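# Load two pipette tip boxes onto the pipetting robot deck

## Task

Fetch both pipette tip boxes from the supply shelving and set them into the two vacant slots on the deck of the pipetting robot that stands on the shelved bench. Each box must finish with its lid pressed all the way down, and every other piece of labware on that deck must finish properly seated in its slot. A box flipped over, or a box or lid that reaches the floor, means failure. Moving the pedal bin or the stool is allowed. At the end the gripper must be open and the robot backed away, and the robot must not have toppled or be left leaning.

## Robot and tools

Robot: a Hello Robot Stretch 3 with one arm. It has a two-wheeled base (0.33 m long, 0.34 m wide), a lift sliding up a mast, and a telescoping arm that reaches out to the robot's right side; a wrist with yaw, pitch and roll carries a two-finger gripper. The base cannot slide sideways, so to move the gripper forward or back you drive the base. Turning in place pivots about the point between the drive wheels, 0.05 m behind the front edge; with the arm pulled in and the wrist folded the sweep radius is 0.28 m, but an unfolded level wrist reaches beyond that.

Cameras: head_camera and nav_camera are both on the head and aim with head_pan_rad and head_tilt_rad; wrist_camera rides on the gripper. Every successful execute_actions returns one picture per camera, captured when the call ends. zoom_image takes camera (one of those three names) and region [x0, y0, x1, y1] in pixels of that camera's most recent image, origin at top-left, no larger than 504 by 504.

Frames: the base frame sits on the floor midway between the drive wheels, x ahead, y to the left, z upward. hand_pose is reported in it, located where the closed fingertips meet. The odometry frame is the base frame as it was at the start; heading is positive to the left, -3.142 to 3.142.

execute_actions takes actions, a list run in sequence. Each action may hold robot, steps (1 to 450 control steps at 30 per second, default 1) and until (only together with steps). An action with only steps just waits. robot is one of: a single command; a list of up to 8 entries run one after another, where entries are commands or {"pause_s": s} (s up to 15 seconds); or {"stop": true}, which brakes everything and clears the queue. A command may contain base, joints and contact_limits, and their motions begin together and keep going across later actions and while you reason.

base takes exactly one key. translate_m is a straight-line offset in metres from where the base is when the command begins, positive forward, magnitude up to 1. rotate_rad is an in-place turning offset in radians, positive counter-clockwise seen from above, magnitude up to 3.2. Neither is a pose.

joints holds absolute targets, keyed by name; unnamed joints keep their current targets. Ranges: lift_m 0 to 1.1 (arm height in metres); arm_m 0 to 0.52 (extension in metres); wrist_yaw_rad -1.345 to 4.42 (0 in line with the arm, positive swings toward the front, 3.0 folded over the base); wrist_pitch_rad -1.57 to 0.451 (0 level, negative tips fingers down); wrist_roll_rad -2.911 to 2.911 (0 fingers side by side, flat); gripper_m -0.089 to 0.179 (bigger is wider; the real fingertip gap is about 0.007 less when nearly shut and 0.025 less wide open, zero under 0.007); head_pan_rad -3.953 to 1.73 (0 ahead, positive left, -1.57 looks along the arm); head_tilt_rad -1.53 to 0.419 (negative looks down).

contact_limits accepts only arm_m: a motor_effort percentage, 1 to 100, at which the arm halts with contact_stop (negative sense when retracting). Smaller is softer; too small halts immediately. It persists until the next arm_m command; values above the maximum are trimmed.

until ends an action early once all its conditions hold. Under robot you can test readings, goals (name_goal) and statuses (name_status) of each joint, plus x, y, heading, translate_m, rotate_rad and their goals, base_status, refusals, queue, queue_left, or status "ended" (nothing moving and no queue running). Numeric tests are [op, value] with =, !=, <, <=, >, >=, compared at printed precision (three decimals, four for base offsets); a status takes a word or ["!=", "moving"]. Use any instead of robot to trigger when any one motion or the queue ends. Avoid waiting on exact equality with a reading. A typical wait: steps 450 with until {"robot": {"status": "ended"}}. An invalid action or out-of-range number rejects the entire call and nothing new runs.

A fresh command overrides at once: named joints retarget, the rest continue, and any older queue is thrown away. Queued commands advance only after the previous one finishes "done" (off_target also passes for gripper_m and base); other endings drop the rest with a "dropped:" line.

Result lines: base_status with (progress of goal) from wheel counts; joint_goals; joint_status per joint (moving, done, off_target, contact_stop, time_out, stopped, not_commanded, torque_fault); measured_speeds; refusals, queue and queue_left; "refused:", "dropped:" and "replaced:" notes; robot.on_its_own when the robot has altered a goal, a joint is slack or its servo is off, or base_tilt is leaning; lidar_m, 12 ranges in 30-degree sectors counter-clockwise from straight ahead, taken 0.17 m above the floor; wrist_depth_mm and head_depth_mm as 7x7 median depths (head image is sideways); base_odometry, turned_by_wheels, turned_by_imu; base_tilt in degrees (forward and right positive); motor_effort in percent with peak in brackets. Efforts and tilts carry fixed biases and noise.

Gripping: command gripper_m below the object's width to grasp (lower squeezes more); to let go, open at least 0.02 beyond where contact began. The gripper reading and done do not prove something is held; check with images. Over-squeezing trips a stall guard and loosens grip.

Speed: full base speed (0.30 m/s, 1.9 rad/s) needs lift_m under 0.30, arm_m under 0.03 and wrist_yaw_rad over 2.54; otherwise 0.10 m/s and 0.63 rad/s.

Cautions: fold or unfold the wrist only with lift_m 0.32 to 0.95, pitch -0.4 and roll near 0; after folding, lift may go down to 0.25. With yaw below -0.4 keep pitch at -0.5 or lower. Pushing on something rigid with the gripper above roughly 0.45 m, pushing again after a contact_stop, driving while holding or pressing a fixed object, or snagging furniture (especially reversing) can tip the robot; if so, reverse the last move in small steps, pull the gripper free, and lower lift to about 0.2 if still leaning. The base and wrist have no contact stop; wrists overloaded for seconds shut off for 10 s and refuse goals. Never drop boxes or lids, bang things, or shove hard. Let every motion finish before calling finished_scene with the scene number.

Each tool is called after ">>>" in YAML: its name, and indented under it one key for each argument.

## Session

>>> execute_actions:
  actions: []

Scene clock: 0.00 s.
robot.base_odometry: x=+0.000 y=+0.000 heading=+0.000 (m, m, rad; robot's odometry frame)
robot.turned_by_wheels: +0.000 (rad since the last result)
robot.turned_by_imu: +0.000 (rad since the last result)
robot.base_tilt: forward=+1.2 right=-1.2 (deg)
robot.lidar_m: 1.59 2.02 2.09 1.59 1.54 1.55 1.65 1.57 1.69 1.20 1.15 1.18
robot.head_depth_mm: 1923 1739 1759 2157 1725 1423 1419 / 2018 2398 2434 2471 1710 1611 1626 / 2017 2707 2814 2845 2893 2793 1971 / 2002 2779 2848 2871 2885 2824 2085 / 1993 2658 2636 2655 2723 2683 2080 / 1997 2500 2473 2501 2545 2470 2071 / 1979 2359 2353 2384 2387 2024 1985
robot.base_status: not_commanded
robot.joint_positions: lift_m=+0.343 arm_m=+0.000 wrist_yaw_rad=+3.006 wrist_pitch_rad=-0.357 wrist_roll_rad=-0.001 gripper_m=+0.037 head_pan_rad=-0.001 head_tilt_rad=+0.005
robot.joint_goals: lift_m=+0.343 arm_m=+0.000 wrist_yaw_rad=+3.006 wrist_pitch_rad=-0.357 wrist_roll_rad=-0.001 gripper_m=+0.037 head_pan_rad=-0.001 head_tilt_rad=+0.005
robot.joint_status: lift_m=not_commanded arm_m=not_commanded wrist_yaw_rad=not_commanded wrist_pitch_rad=not_commanded wrist_roll_rad=not_commanded gripper_m=not_commanded head_pan_rad=not_commanded head_tilt_rad=not_commanded
robot.measured_speeds: translate_m=+0.000 rotate_rad=+0.000 lift_m=+0.000 arm_m=+0.000 wrist_yaw_rad=+0.000 wrist_pitch_rad=+0.000 wrist_roll_rad=+0.000 head_pan_rad=+0.000 head_tilt_rad=+0.000
robot: refusals=0 queue=idle queue_left=0
robot.motor_effort: left_wheel=-1 right_wheel=-1 lift_m=+32 arm_m=+0 wrist_yaw_rad=+1 wrist_pitch_rad=+4 wrist_roll_rad=+1 gripper_m=-1 head_pan_rad=-1 head_tilt_rad=+1 (%)
robot.hand_pose: x=+0.0101 y=+0.0850 z=+0.3697 quat_wxyz=(+0.173, +0.702, +0.079, +0.686) (m; robot's base frame)
robot.wrist_depth_mm: - - - - - - - / - - - - - - - / - - - - - - - / 871 873 881 910 921 937 950 / 698 700 - 715 733 728 752 / 594 592 - 602 602 613 618 / 502 507 529 532 518 526 528
pictures: head_camera (sideways: a quarter turn clockwise sets it upright), nav_camera (sideways: a quarter turn counterclockwise sets it upright), wrist_camera
Images, in order (width x height): head_camera 896x504, nav_camera 672x504, wrist_camera 644x364.

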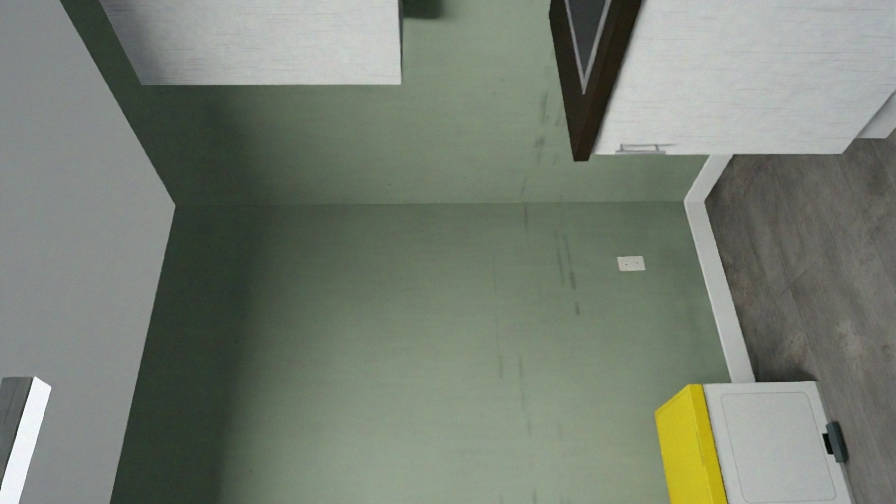

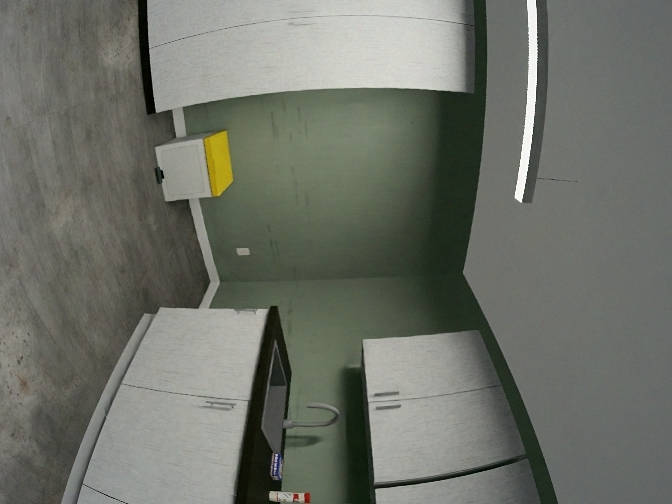

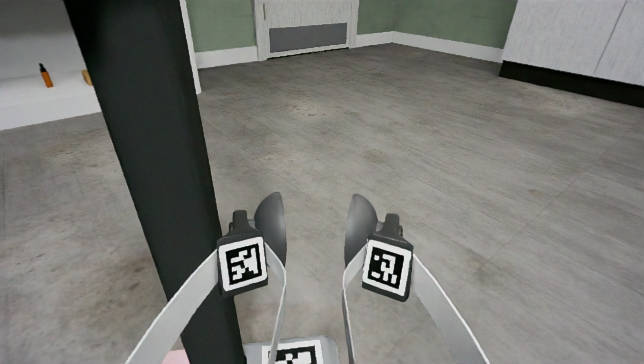

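>>> execute_actions:
  actions:
    - {"robot":{"joints":{"head_pan_rad":-1.6,"head_tilt_rad":-0.4}},"steps":450,"until":{"robot":{"status":"ended"}}}

>>> execute_actions:
  actions:
    - {"robot":{"joints":{"head_pan_rad":-2.9}},"steps":450,"until":{"robot":{"status":"ended"}}}

>>> execute_actions:
  actions:
    - {"robot":{"joints":{"head_pan_rad":-3.9}},"steps":450,"until":{"robot":{"status":"ended"}}}

Scene clock: 6.67 s.
robot.base_odometry: x=+0.000 y=+0.000 heading=+0.000 (m, m, rad; robot's odometry frame)
robot.turned_by_wheels: +0.000 (rad since the last result)
robot.turned_by_imu: +0.000 (rad since the last result)
robot.base_tilt: forward=+1.1 right=-1.2 (deg)
robot.lidar_m: 1.59 2.02 2.08 1.59 1.54 1.54 1.65 1.57 1.69 1.20 1.15 1.18
robot.head_depth_mm: 2160 2374 2619 2810 2136 1641 1338 / 2011 2191 2380 2626 2142 1658 1340 / 1875 2037 2218 2473 2160 1664 1346 / 1760 1906 2059 2270 2171 1659 1347 / 1667 1796 1926 2108 2154 1656 1351 / 1582 1691 1809 1277 1384 1513 1352 / 1491 1591 1326 1168 1269 1381 1358
robot.base_status: not_commanded
robot.joint_positions: lift_m=+0.343 arm_m=+0.000 wrist_yaw_rad=+3.006 wrist_pitch_rad=-0.357 wrist_roll_rad=-0.001 gripper_m=+0.037 head_pan_rad=-1.593 head_tilt_rad=-0.395
robot.joint_goals: lift_m=+0.343 arm_m=+0.000 wrist_yaw_rad=+3.006 wrist_pitch_rad=-0.357 wrist_roll_rad=-0.001 gripper_m=+0.037 head_pan_rad=-1.600 head_tilt_rad=-0.400
robot.joint_status: lift_m=not_commanded arm_m=not_commanded wrist_yaw_rad=not_commanded wrist_pitch_rad=not_commanded wrist_roll_rad=not_commanded gripper_m=not_commanded head_pan_rad=done head_tilt_rad=done
robot.measured_speeds: translate_m=+0.000 rotate_rad=+0.000 lift_m=+0.000 arm_m=+0.000 wrist_yaw_rad=+0.000 wrist_pitch_rad=+0.000 wrist_roll_rad=+0.000 head_pan_rad=+0.000 head_tilt_rad=+0.000
robot: refusals=0 queue=done queue_left=0
robot.motor_effort: left_wheel=+0(0) right_wheel=+0(1) lift_m=+31(31) arm_m=-1(0) wrist_yaw_rad=+0(0) wrist_pitch_rad=+4(4) wrist_roll_rad=+1(1) gripper_m=+0(1) head_pan_rad=-4(50) head_tilt_rad=-2(25) (%)
robot.hand_pose: x=+0.0101 y=+0.0850 z=+0.3697 quat_wxyz=(+0.173, +0.702, +0.079, +0.686) (m; robot's base frame)
robot.wrist_depth_mm: - - - - - - - / - - - - - - - / - - - - - - - / 879 887 907 914 907 934 939 / 699 708 - 724 735 742 736 / 590 590 - 606 601 617 613 / 507 511 534 531 519 523 529
pictures: head_camera (sideways: a quarter turn clockwise sets it upright), nav_camera (sideways: a quarter turn counterclockwise sets it upright), wrist_camera
Images, in order (width x height): head_camera 896x504, nav_camera 672x504, wrist_camera 644x364.

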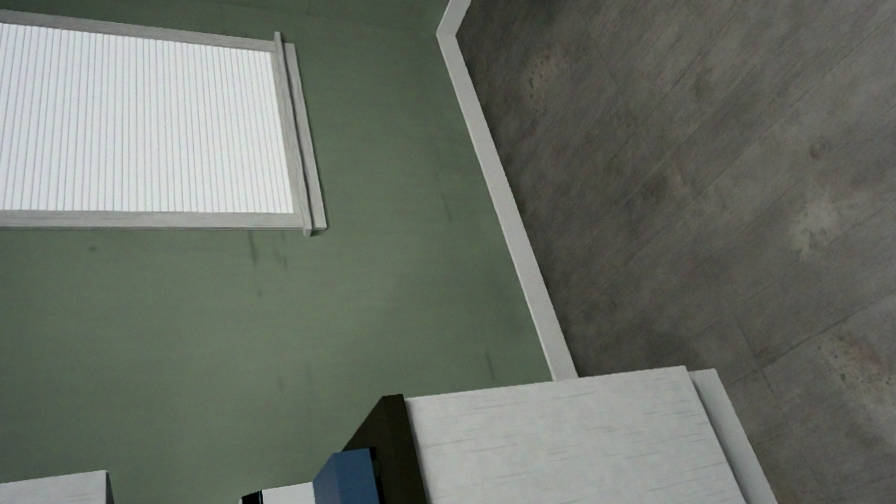

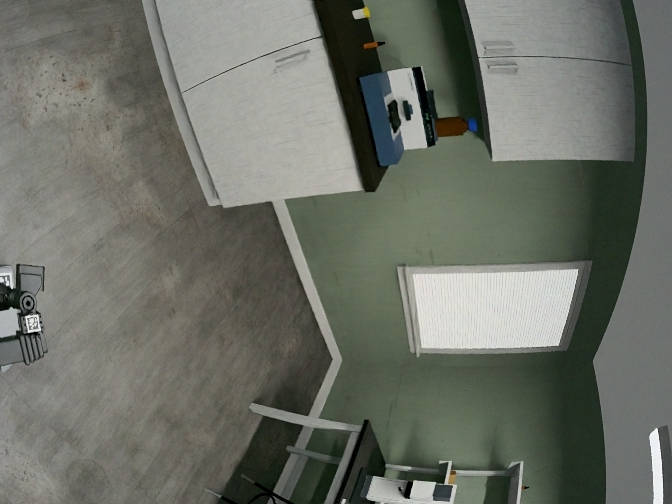

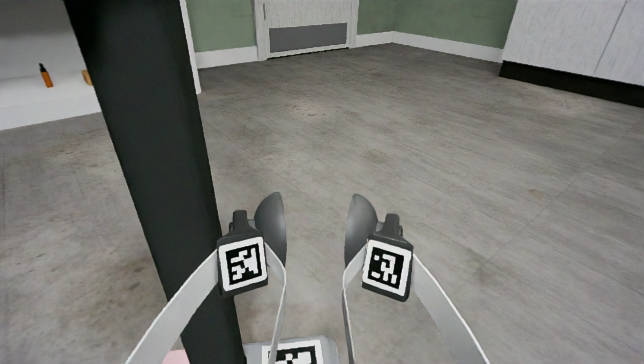

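Scene clock: 7.87 s.
robot.base_odometry: x=+0.000 y=+0.000 heading=+0.000 (m, m, rad; robot's odometry frame)
robot.turned_by_wheels: +0.000 (rad since the last result)
robot.turned_by_imu: +0.000 (rad since the last result)
robot.base_tilt: forward=+1.2 right=-1.1 (deg)
robot.lidar_m: 1.59 2.02 2.09 1.59 1.55 1.55 1.65 1.57 1.69 1.20 1.15 1.18
robot.head_depth_mm: 2221 2442 2640 2846 2136 1649 1331 / 2177 2356 2572 2714 2147 1653 1346 / 2110 2241 2423 2611 2039 1667 1351 / 2008 2157 2174 2527 2160 1660 1349 / 1969 2091 2193 2437 2158 1660 1356 / 1916 1973 2072 2067 2086 1668 1351 / 1851 1790 1706 1681 2076 1667 1357
robot.base_status: not_commanded
robot.joint_positions: lift_m=+0.343 arm_m=+0.000 wrist_yaw_rad=+3.006 wrist_pitch_rad=-0.357 wrist_roll_rad=-0.001 gripper_m=+0.037 head_pan_rad=-2.893 head_tilt_rad=-0.395
robot.joint_goals: lift_m=+0.343 arm_m=+0.000 wrist_yaw_rad=+3.006 wrist_pitch_rad=-0.357 wrist_roll_rad=-0.001 gripper_m=+0.037 head_pan_rad=-2.900 head_tilt_rad=-0.400
robot.joint_status: lift_m=not_commanded arm_m=not_commanded wrist_yaw_rad=not_commanded wrist_pitch_rad=not_commanded wrist_roll_rad=not_commanded gripper_m=not_commanded head_pan_rad=done head_tilt_rad=done
robot.measured_speeds: translate_m=+0.000 rotate_rad=+0.000 lift_m=+0.000 arm_m=+0.000 wrist_yaw_rad=+0.000 wrist_pitch_rad=+0.000 wrist_roll_rad=+0.000 head_pan_rad=+0.000 head_tilt_rad=+0.000
robot: refusals=0 queue=done queue_left=0
robot.motor_effort: left_wheel=+0(0) right_wheel=-1(1) lift_m=+31(32) arm_m=+0(0) wrist_yaw_rad=+0(1) wrist_pitch_rad=+4(4) wrist_roll_rad=+0(0) gripper_m=+0(0) head_pan_rad=-4(49) head_tilt_rad=-3(3) (%)
robot.hand_pose: x=+0.0101 y=+0.0850 z=+0.3697 quat_wxyz=(+0.173, +0.702, +0.079, +0.686) (m; robot's base frame)
robot.wrist_depth_mm: - - - - - - - / - - - - - - - / - - - - - - - / 886 870 896 910 920 918 929 / 701 709 - 727 738 740 748 / 591 587 - 604 601 607 620 / 509 506 529 534 522 523 531
pictures: head_camera (sideways: a quarter turn clockwise sets it upright), nav_camera (sideways: a quarter turn counterclockwise sets it upright), wrist_camera
Images, in order (width x height): head_camera 896x504, nav_camera 672x504, wrist_camera 644x364.

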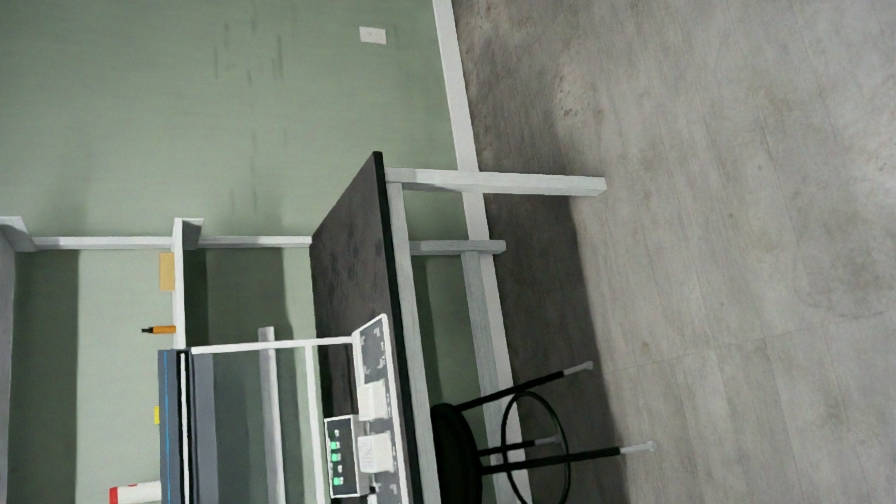

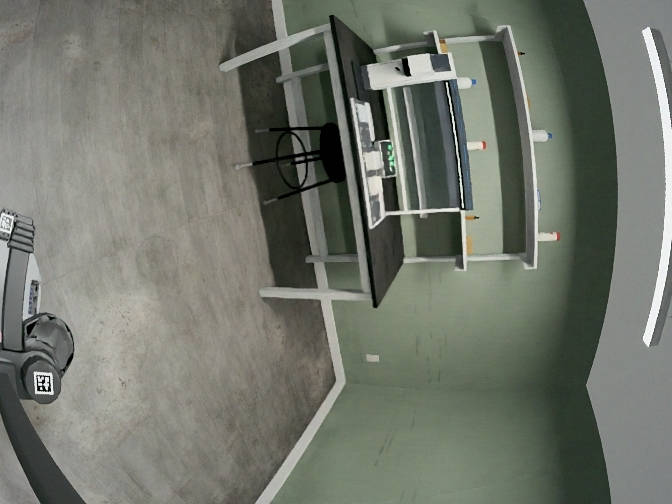

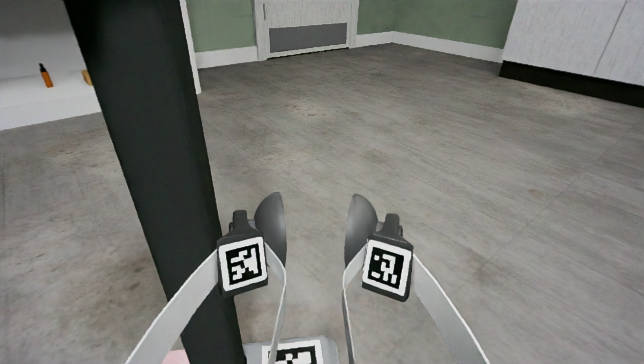

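Scene clock: 8.93 s.
robot.base_odometry: x=+0.000 y=+0.000 heading=+0.000 (m, m, rad; robot's odometry frame)
robot.turned_by_wheels: +0.000 (rad since the last result)
robot.turned_by_imu: +0.000 (rad since the last result)
robot.base_tilt: forward=+1.2 right=-1.2 (deg)
robot.lidar_m: 1.59 2.02 2.09 1.59 1.55 1.55 1.65 1.56 1.69 1.20 1.15 1.19
robot.head_depth_mm: - - - - - - - / 1606 1766 1798 - - - - / 1448 1769 1814 1915 2018 1663 1345 / 1723 1839 2001 2197 1973 1666 1351 / 1810 1944 2128 2329 2158 1657 1348 / 1846 1997 2188 2425 2161 1681 1350 / 1892 2065 2270 2505 2160 1662 1352
robot.base_status: not_commanded
robot.joint_positions: lift_m=+0.343 arm_m=+0.000 wrist_yaw_rad=+3.006 wrist_pitch_rad=-0.357 wrist_roll_rad=-0.001 gripper_m=+0.037 head_pan_rad=-3.893 head_tilt_rad=-0.395
robot.joint_goals: lift_m=+0.343 arm_m=+0.000 wrist_yaw_rad=+3.006 wrist_pitch_rad=-0.357 wrist_roll_rad=-0.001 gripper_m=+0.037 head_pan_rad=-3.900 head_tilt_rad=-0.400
robot.joint_status: lift_m=not_commanded arm_m=not_commanded wrist_yaw_rad=not_commanded wrist_pitch_rad=not_commanded wrist_roll_rad=not_commanded gripper_m=not_commanded head_pan_rad=done head_tilt_rad=done
robot.measured_speeds: translate_m=+0.000 rotate_rad=+0.000 lift_m=+0.000 arm_m=+0.000 wrist_yaw_rad=+0.000 wrist_pitch_rad=+0.000 wrist_roll_rad=+0.000 head_pan_rad=+0.000 head_tilt_rad=+0.000
robot: refusals=0 queue=done queue_left=0
robot.motor_effort: left_wheel=+0(0) right_wheel=-1(1) lift_m=+31(31) arm_m=+0(0) wrist_yaw_rad=+1(0) wrist_pitch_rad=+4(4) wrist_roll_rad=+0(0) gripper_m=-1(1) head_pan_rad=-4(48) head_tilt_rad=-3(3) (%)
robot.hand_pose: x=+0.0101 y=+0.0850 z=+0.3697 quat_wxyz=(+0.173, +0.702, +0.079, +0.686) (m; robot's base frame)
robot.wrist_depth_mm: - - - - - - - / - - - - - - - / - - - - - - - / 877 885 893 915 923 934 945 / 707 705 - 731 735 734 752 / 589 596 - 602 603 611 615 / 509 509 531 531 517 526 529
pictures: head_camera (sideways: a quarter turn clockwise sets it upright), nav_camera (sideways: a quarter turn counterclockwise sets it upright), wrist_camera
Images, in order (width x height): head_camera 896x504, nav_camera 672x504, wrist_camera 644x364.

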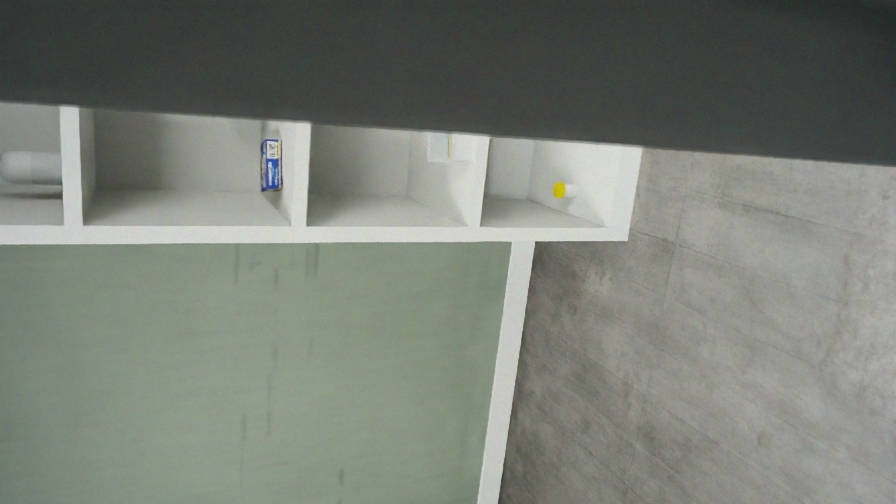

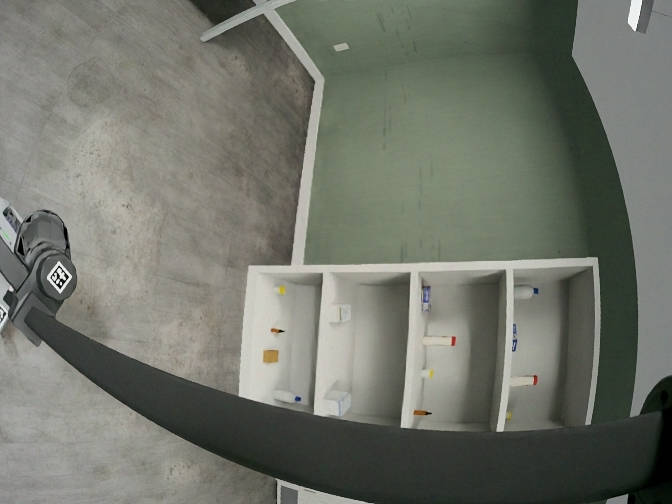

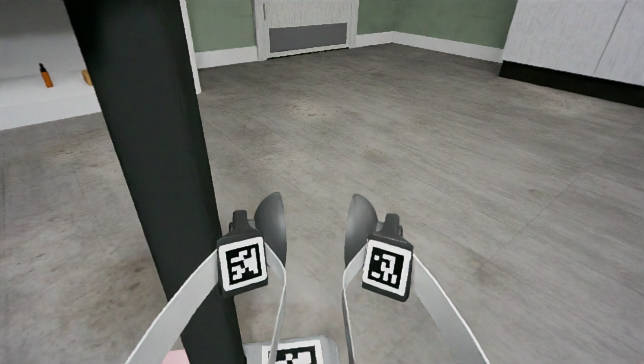

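>>> execute_actions:
  actions:
    - {"robot":[{"joints":{"lift_m":0.27,"head_pan_rad":-1.57,"head_tilt_rad":-0.9}},{"base":{"rotate_rad":2.13}},{"base":{"translate_m":0.95}},{"base":{"rotate_rad":1.571}},{"joints":{"lift_m":0.5,"wrist_pitch_rad":-0.4}},{"joints":{"wrist_yaw_rad":0,"lift_m":0.62,"gripper_m":0.179}}],"steps":450,"until":{"robot":{"status":"ended"}}}
    - {"steps":300,"until":{"robot":{"status":"ended"}}}

Scene clock: 40.17 s.
robot.base_odometry: x=-0.504 y=+0.805 heading=-2.582 (m, m, rad; robot's odometry frame)
robot.turned_by_wheels: +3.701 (rad since the last result)
robot.turned_by_imu: +3.662 (rad since the last result)
robot.base_tilt: forward=+1.2 right=-1.2 (deg)
robot.lidar_m: 1.53 1.93 2.26 2.09 2.17 2.10 2.04 1.48 0.75 0.75 0.66 1.49
robot.head_depth_mm: 639 1075 1081 936 1316 1247 1101 / 639 1075 1082 963 1335 1265 - / 640 1073 1086 966 1328 - - / 641 1067 1084 971 1328 1211 1118 / 643 1068 1087 927 1328 1227 1109 / 646 565 1089 950 1320 1234 1110 / 604 563 1044 949 1323 1226 1110
robot.base_status: done (rotate_rad +1.5708 of +1.5710)
robot.joint_positions: lift_m=+0.619 arm_m=+0.000 wrist_yaw_rad=+0.002 wrist_pitch_rad=-0.414 wrist_roll_rad=-0.001 gripper_m=+0.179 head_pan_rad=-1.577 head_tilt_rad=-0.889
robot.joint_goals: lift_m=+0.620 arm_m=+0.000 wrist_yaw_rad=+0.000 wrist_pitch_rad=-0.400 wrist_roll_rad=-0.001 gripper_m=+0.179 head_pan_rad=-1.570 head_tilt_rad=-0.900
robot.joint_status: lift_m=done arm_m=not_commanded wrist_yaw_rad=done wrist_pitch_rad=done wrist_roll_rad=not_commanded gripper_m=done head_pan_rad=done head_tilt_rad=done
robot.measured_speeds: translate_m=+0.000 rotate_rad=+0.000 lift_m=+0.000 arm_m=+0.000 wrist_yaw_rad=+0.000 wrist_pitch_rad=+0.000 wrist_roll_rad=+0.000 head_pan_rad=+0.000 head_tilt_rad=+0.000
robot: refusals=0 queue=done queue_left=0
robot.motor_effort: left_wheel=-5(15) right_wheel=+2(10) lift_m=+44(44) arm_m=+0(1) wrist_yaw_rad=-2(2) wrist_pitch_rad=+4(6) wrist_roll_rad=+1(1) gripper_m=-1(83) head_pan_rad=+4(49) head_tilt_rad=-5(31) (%)
robot.hand_pose: x=-0.0211 y=-0.3695 z=+0.6330 quat_wxyz=(+0.693, +0.146, -0.691, -0.145) (m; robot's base frame)
robot.wrist_depth_mm: 453 670 695 702 696 695 548 / 452 618 685 686 702 664 446 / 443 428 435 488 499 454 387 / 388 387 396 397 402 406 407 / 444 763 948 958 953 819 543 / - 732 793 796 813 826 516 / 743 666 696 699 711 712 623
pictures: head_camera (sideways: a quarter turn clockwise sets it upright), nav_camera (sideways: a quarter turn counterclockwise sets it upright), wrist_camera
Images, in order (width x height): head_camera 896x504, nav_camera 672x504, wrist_camera 644x364.

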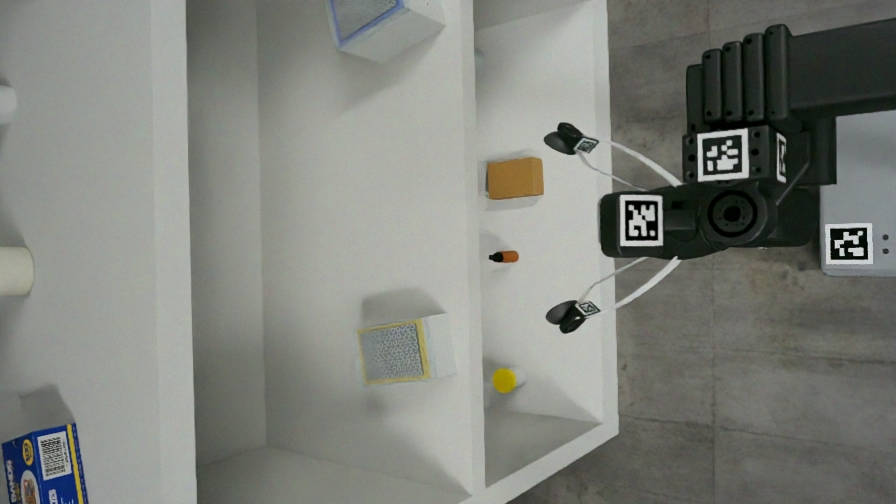

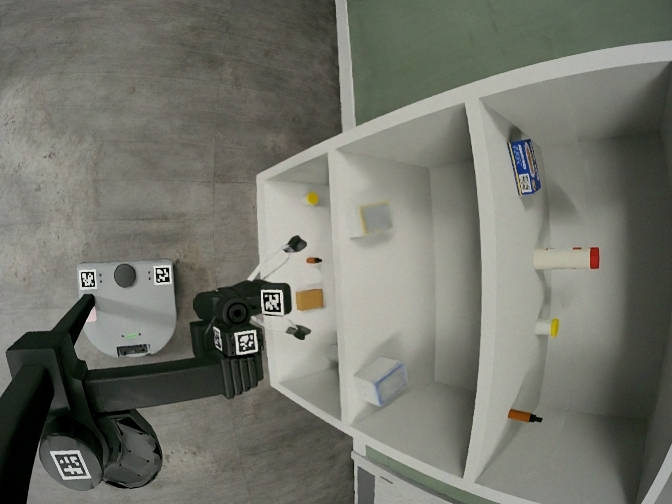

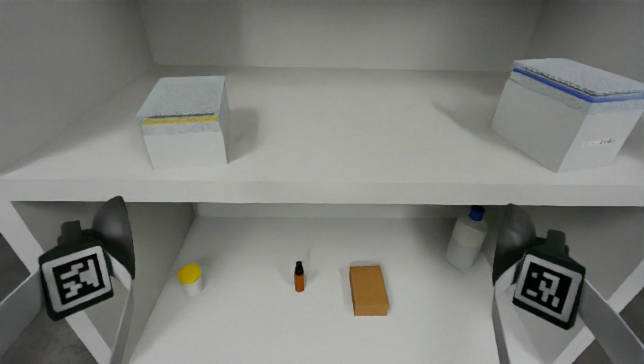

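>>> execute_actions:
  actions:
    - {"robot":{"base":{"translate_m":0.11},"joints":{"wrist_yaw_rad":0.17,"wrist_pitch_rad":-0.25,"lift_m":0.56,"arm_m":0.12,"head_pan_rad":0.5,"head_tilt_rad":-0.3}},"steps":450,"until":{"robot":{"status":"ended"}}}

>>> zoom_image:
  camera: "head_camera"
  region: [300,60,560,440]

Scene clock: 56.27 s.
robot.base_odometry: x=-0.597 y=+0.747 heading=-2.582 (m, m, rad; robot's odometry frame)
robot.turned_by_wheels: +0.000 (rad since the last result)
robot.turned_by_imu: +0.000 (rad since the last result)
robot.base_tilt: forward=+1.1 right=-1.2 (deg)
robot.lidar_m: 1.42 2.12 2.19 2.09 2.18 2.22 2.14 0.82 0.85 0.75 0.60 1.49
robot.head_depth_mm: 1796 1894 2030 1823 2179 1805 1431 / 1884 1991 2120 1672 2315 1749 1438 / 1961 2086 2227 1767 2401 1816 1436 / 2077 2169 2315 1798 2342 1817 1433 / 2202 2302 2542 1924 2306 1823 1439 / 2308 2434 2063 2755 2468 1829 1446 / 2498 2672 2870 2213 2352 1829 1440
robot.base_status: done (translate_m +0.1100 of +0.1100)
robot.joint_positions: lift_m=+0.561 arm_m=+0.120 wrist_yaw_rad=+0.169 wrist_pitch_rad=-0.270 wrist_roll_rad=-0.001 gripper_m=+0.179 head_pan_rad=+0.493 head_tilt_rad=-0.310
robot.joint_goals: lift_m=+0.560 arm_m=+0.120 wrist_yaw_rad=+0.170 wrist_pitch_rad=-0.250 wrist_roll_rad=-0.001 gripper_m=+0.179 head_pan_rad=+0.500 head_tilt_rad=-0.300
robot.joint_status: lift_m=done arm_m=done wrist_yaw_rad=done wrist_pitch_rad=done wrist_roll_rad=not_commanded gripper_m=done head_pan_rad=done head_tilt_rad=done
robot.measured_speeds: translate_m=+0.000 rotate_rad=+0.000 lift_m=+0.000 arm_m=+0.000 wrist_yaw_rad=+0.000 wrist_pitch_rad=+0.000 wrist_roll_rad=+0.000 head_pan_rad=+0.000 head_tilt_rad=+0.000
robot: refusals=0 queue=done queue_left=0
robot.motor_effort: left_wheel=-5(7) right_wheel=+2(7) lift_m=+15(46) arm_m=+4(3) wrist_yaw_rad=+1(2) wrist_pitch_rad=+6(5) wrist_roll_rad=+1(1) gripper_m=+0(1) head_pan_rad=+3(49) head_tilt_rad=+4(37) (%)
robot.hand_pose: x=+0.0190 y=-0.5017 z=+0.6077 quat_wxyz=(+0.707, +0.154, -0.689, -0.036) (m; robot's base frame)
robot.wrist_depth_mm: 246 328 537 588 569 547 525 / 251 335 556 628 605 581 562 / 254 340 509 560 580 583 574 / 265 339 380 257 391 398 403 / 974 288 293 270 297 303 306 / - 367 275 260 251 243 251 / 765 376 625 716 721 695 688
pictures: head_camera (sideways: a quarter turn clockwise sets it upright), nav_camera (sideways: a quarter turn counterclockwise sets it upright), wrist_camera
Images, in order (width x height): head_camera 896x504, nav_camera 672x504, wrist_camera 644x364.

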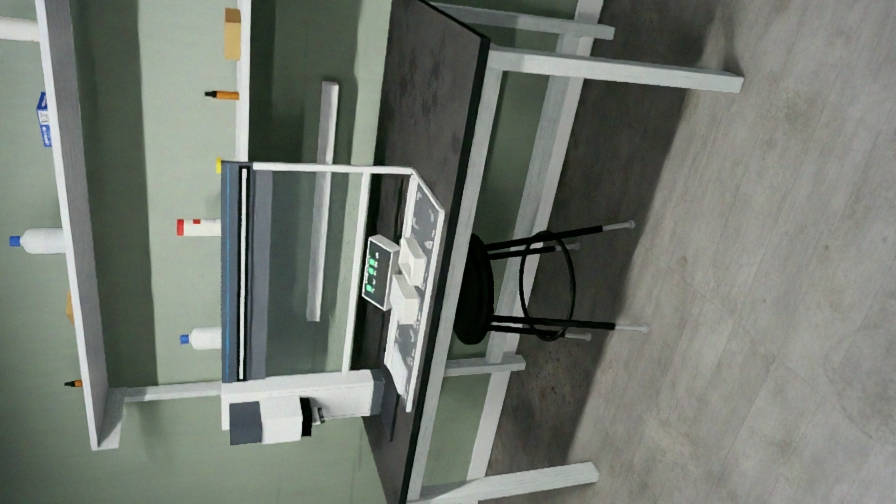

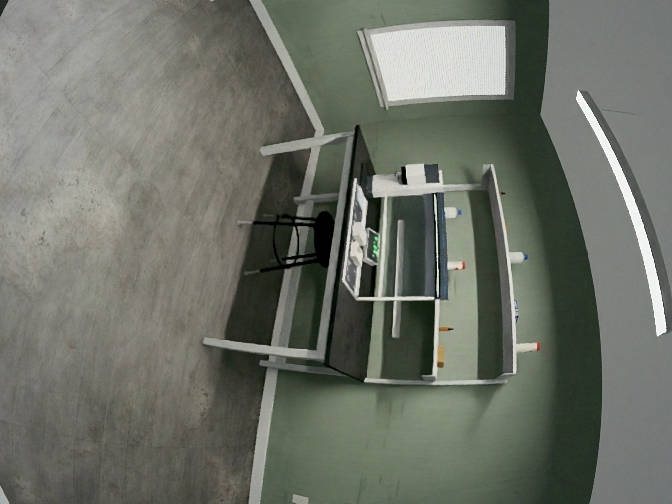

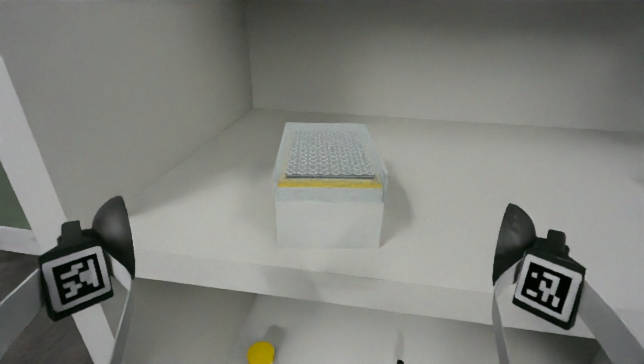

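Region (300, 60, 560, 440) of head_camera's 896x504 image, scaled by 1.326, with more detail than that image has; it fills the left 345 columns of this view, and the rest is white.

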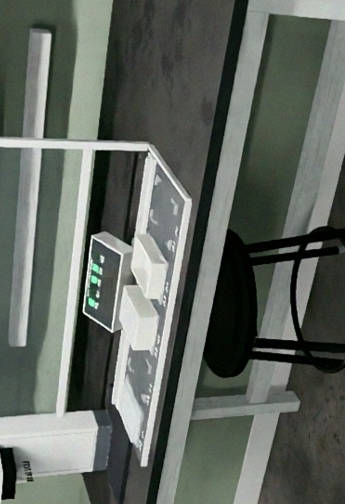

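>>> execute_actions:
  actions:
    - {"robot":[{"base":{"translate_m":0.018},"joints":{"lift_m":0.51,"head_pan_rad":-1.57,"head_tilt_rad":-0.9}},{"joints":{"arm_m":0.21}}],"steps":450,"until":{"robot":{"status":"ended"}}}

Scene clock: 69.33 s.
robot.base_odometry: x=-0.612 y=+0.737 heading=-2.582 (m, m, rad; robot's odometry frame)
robot.turned_by_wheels: +0.000 (rad since the last result)
robot.turned_by_imu: +0.000 (rad since the last result)
robot.base_tilt: forward=+1.2 right=-1.2 (deg)
robot.lidar_m: 1.40 1.77 2.17 2.09 2.17 2.24 2.16 0.84 0.88 0.86 0.60 1.49
robot.head_depth_mm: 639 1064 1081 963 1328 1223 1102 / 639 1060 1080 967 1324 - - / 642 1059 1080 964 1315 1227 1141 / 643 1059 1085 906 1330 1237 1142 / 602 565 1090 974 1321 1232 1105 / 602 563 944 935 1341 1236 1108 / 602 563 724 1552 1390 1228 1106
robot.base_status: done (translate_m +0.0180 of +0.0180)
robot.joint_positions: lift_m=+0.511 arm_m=+0.210 wrist_yaw_rad=+0.169 wrist_pitch_rad=-0.270 wrist_roll_rad=-0.001 gripper_m=+0.179 head_pan_rad=-1.563 head_tilt_rad=-0.889
robot.joint_goals: lift_m=+0.510 arm_m=+0.210 wrist_yaw_rad=+0.170 wrist_pitch_rad=-0.250 wrist_roll_rad=-0.001 gripper_m=+0.179 head_pan_rad=-1.570 head_tilt_rad=-0.900
robot.joint_status: lift_m=done arm_m=done wrist_yaw_rad=done wrist_pitch_rad=done wrist_roll_rad=not_commanded gripper_m=done head_pan_rad=done head_tilt_rad=done
robot.measured_speeds: translate_m=+0.000 rotate_rad=+0.000 lift_m=+0.000 arm_m=+0.000 wrist_yaw_rad=+0.000 wrist_pitch_rad=+0.000 wrist_roll_rad=+0.000 head_pan_rad=+0.000 head_tilt_rad=+0.000
robot: refusals=0 queue=done queue_left=0
robot.motor_effort: left_wheel=-5(9) right_wheel=+2(6) lift_m=+16(14) arm_m=+4(5) wrist_yaw_rad=+1(1) wrist_pitch_rad=+6(6) wrist_roll_rad=+1(1) gripper_m=-1(0) head_pan_rad=-4(47) head_tilt_rad=-5(36) (%)
robot.hand_pose: x=+0.0190 y=-0.5917 z=+0.5578 quat_wxyz=(+0.707, +0.154, -0.689, -0.036) (m; robot's base frame)
robot.wrist_depth_mm: 229 304 497 505 488 471 455 / 234 311 518 544 517 499 480 / 236 318 391 196 379 418 428 / 239 268 271 152 155 286 290 / 214 208 199 158 162 218 219 / - 168 169 166 168 173 180 / 240 173 161 153 149 146 144
pictures: head_camera (sideways: a quarter turn clockwise sets it upright), nav_camera (sideways: a quarter turn counterclockwise sets it upright), wrist_camera
Images, in order (width x height): head_camera 896x504, nav_camera 672x504, wrist_camera 644x364.

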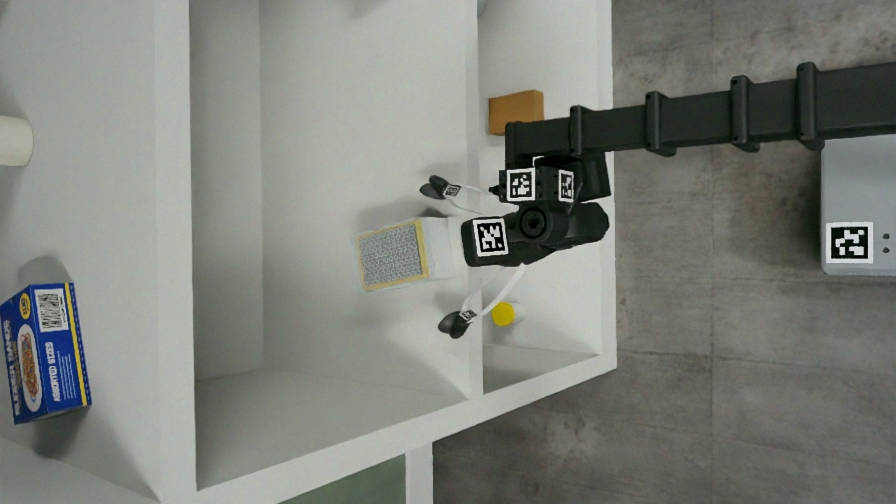

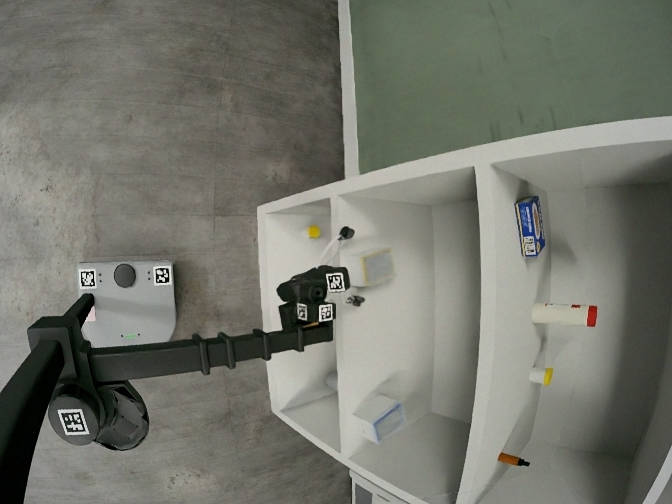

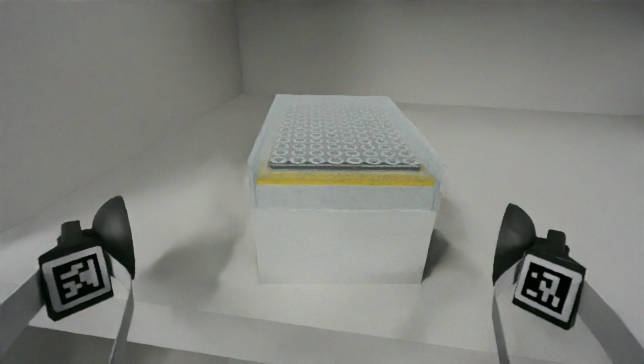

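>>> execute_actions:
  actions:
    - {"robot":[{"joints":{"arm_m":0.272,"lift_m":0.497}},{"joints":{"gripper_m":0.125}}],"steps":450,"until":{"robot":{"status":"ended"}}}

>>> zoom_image:
  camera: "head_camera"
  region: [300,130,600,380]

Scene clock: 77.67 s.
robot.base_odometry: x=-0.612 y=+0.737 heading=-2.583 (m, m, rad; robot's odometry frame)
robot.turned_by_wheels: +0.000 (rad since the last result)
robot.turned_by_imu: +0.000 (rad since the last result)
robot.base_tilt: forward=+1.1 right=-1.2 (deg)
robot.lidar_m: 1.40 1.77 2.18 2.09 2.17 2.24 2.16 0.84 0.88 0.86 0.60 1.49
robot.head_depth_mm: 640 1067 1077 966 1321 1220 1098 / 640 1064 1083 966 1316 1241 - / 642 1067 1088 948 1316 1233 1137 / 642 1066 1087 901 1316 1231 1139 / 603 565 1085 970 1319 1229 1106 / 601 563 941 934 1340 1235 1111 / 603 563 723 1553 1391 1234 1113
robot.base_status: done (translate_m +0.0180 of +0.0180)
robot.joint_positions: lift_m=+0.498 arm_m=+0.272 wrist_yaw_rad=+0.170 wrist_pitch_rad=-0.256 wrist_roll_rad=-0.001 gripper_m=+0.125 head_pan_rad=-1.563 head_tilt_rad=-0.889
robot.joint_goals: lift_m=+0.497 arm_m=+0.272 wrist_yaw_rad=+0.170 wrist_pitch_rad=-0.250 wrist_roll_rad=-0.001 gripper_m=+0.125 head_pan_rad=-1.570 head_tilt_rad=-0.900
robot.joint_status: lift_m=done arm_m=done wrist_yaw_rad=done wrist_pitch_rad=done wrist_roll_rad=not_commanded gripper_m=done head_pan_rad=done head_tilt_rad=done
robot.measured_speeds: translate_m=+0.000 rotate_rad=+0.000 lift_m=+0.000 arm_m=+0.000 wrist_yaw_rad=+0.000 wrist_pitch_rad=+0.000 wrist_roll_rad=+0.000 head_pan_rad=+0.000 head_tilt_rad=+0.000
robot: refusals=0 queue=done queue_left=0
robot.motor_effort: left_wheel=-6(5) right_wheel=+2(3) lift_m=+13(15) arm_m=+4(4) wrist_yaw_rad=+1(0) wrist_pitch_rad=+2(6) wrist_roll_rad=+1(1) gripper_m=-7(85) head_pan_rad=-4(4) head_tilt_rad=-6(6) (%)
robot.hand_pose: x=+0.0195 y=-0.6549 z=+0.5483 quat_wxyz=(+0.707, +0.150, -0.690, -0.030) (m; robot's base frame)
robot.wrist_depth_mm: 229 306 456 449 435 419 404 / 233 311 483 482 463 442 428 / 236 309 343 168 393 398 414 / 231 253 120 114 131 268 273 / 190 201 92 93 94 212 204 / 160 144 93 94 94 - 163 / 126 127 101 101 102 134 136
pictures: head_camera (sideways: a quarter turn clockwise sets it upright), nav_camera (sideways: a quarter turn counterclockwise sets it upright), wrist_camera
Images, in order (width x height): head_camera 896x504, nav_camera 672x504, wrist_camera 644x364.

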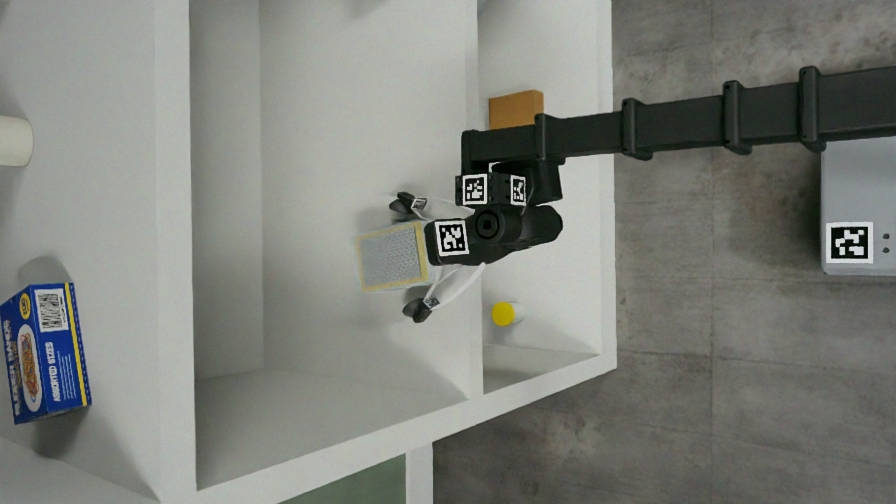

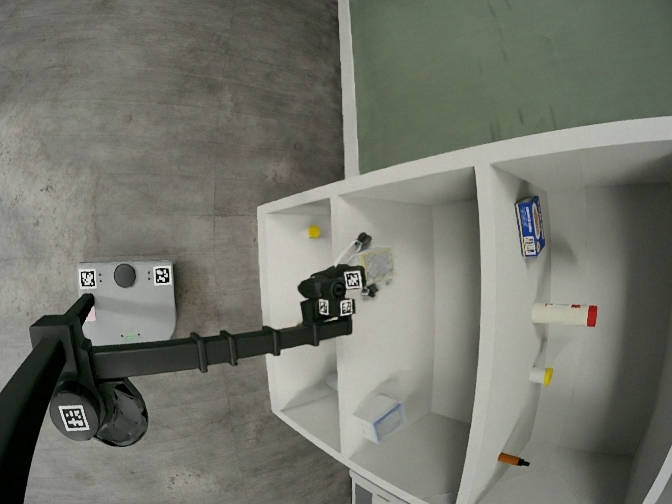

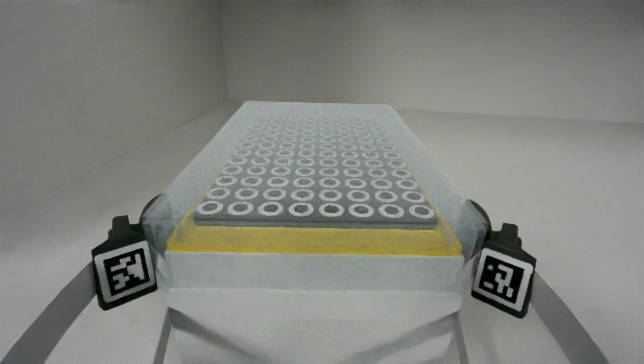

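Region (300, 130, 600, 380) of head_camera's 896x504 image, scaled by 1.680, with more detail than that image has.

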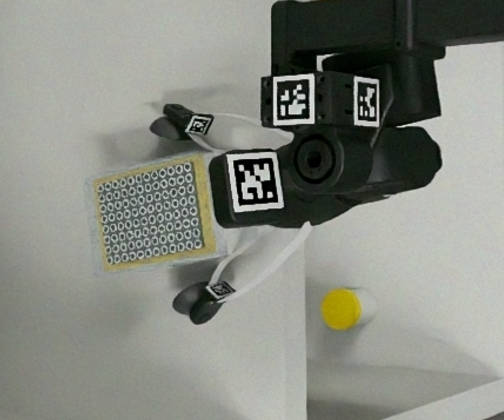

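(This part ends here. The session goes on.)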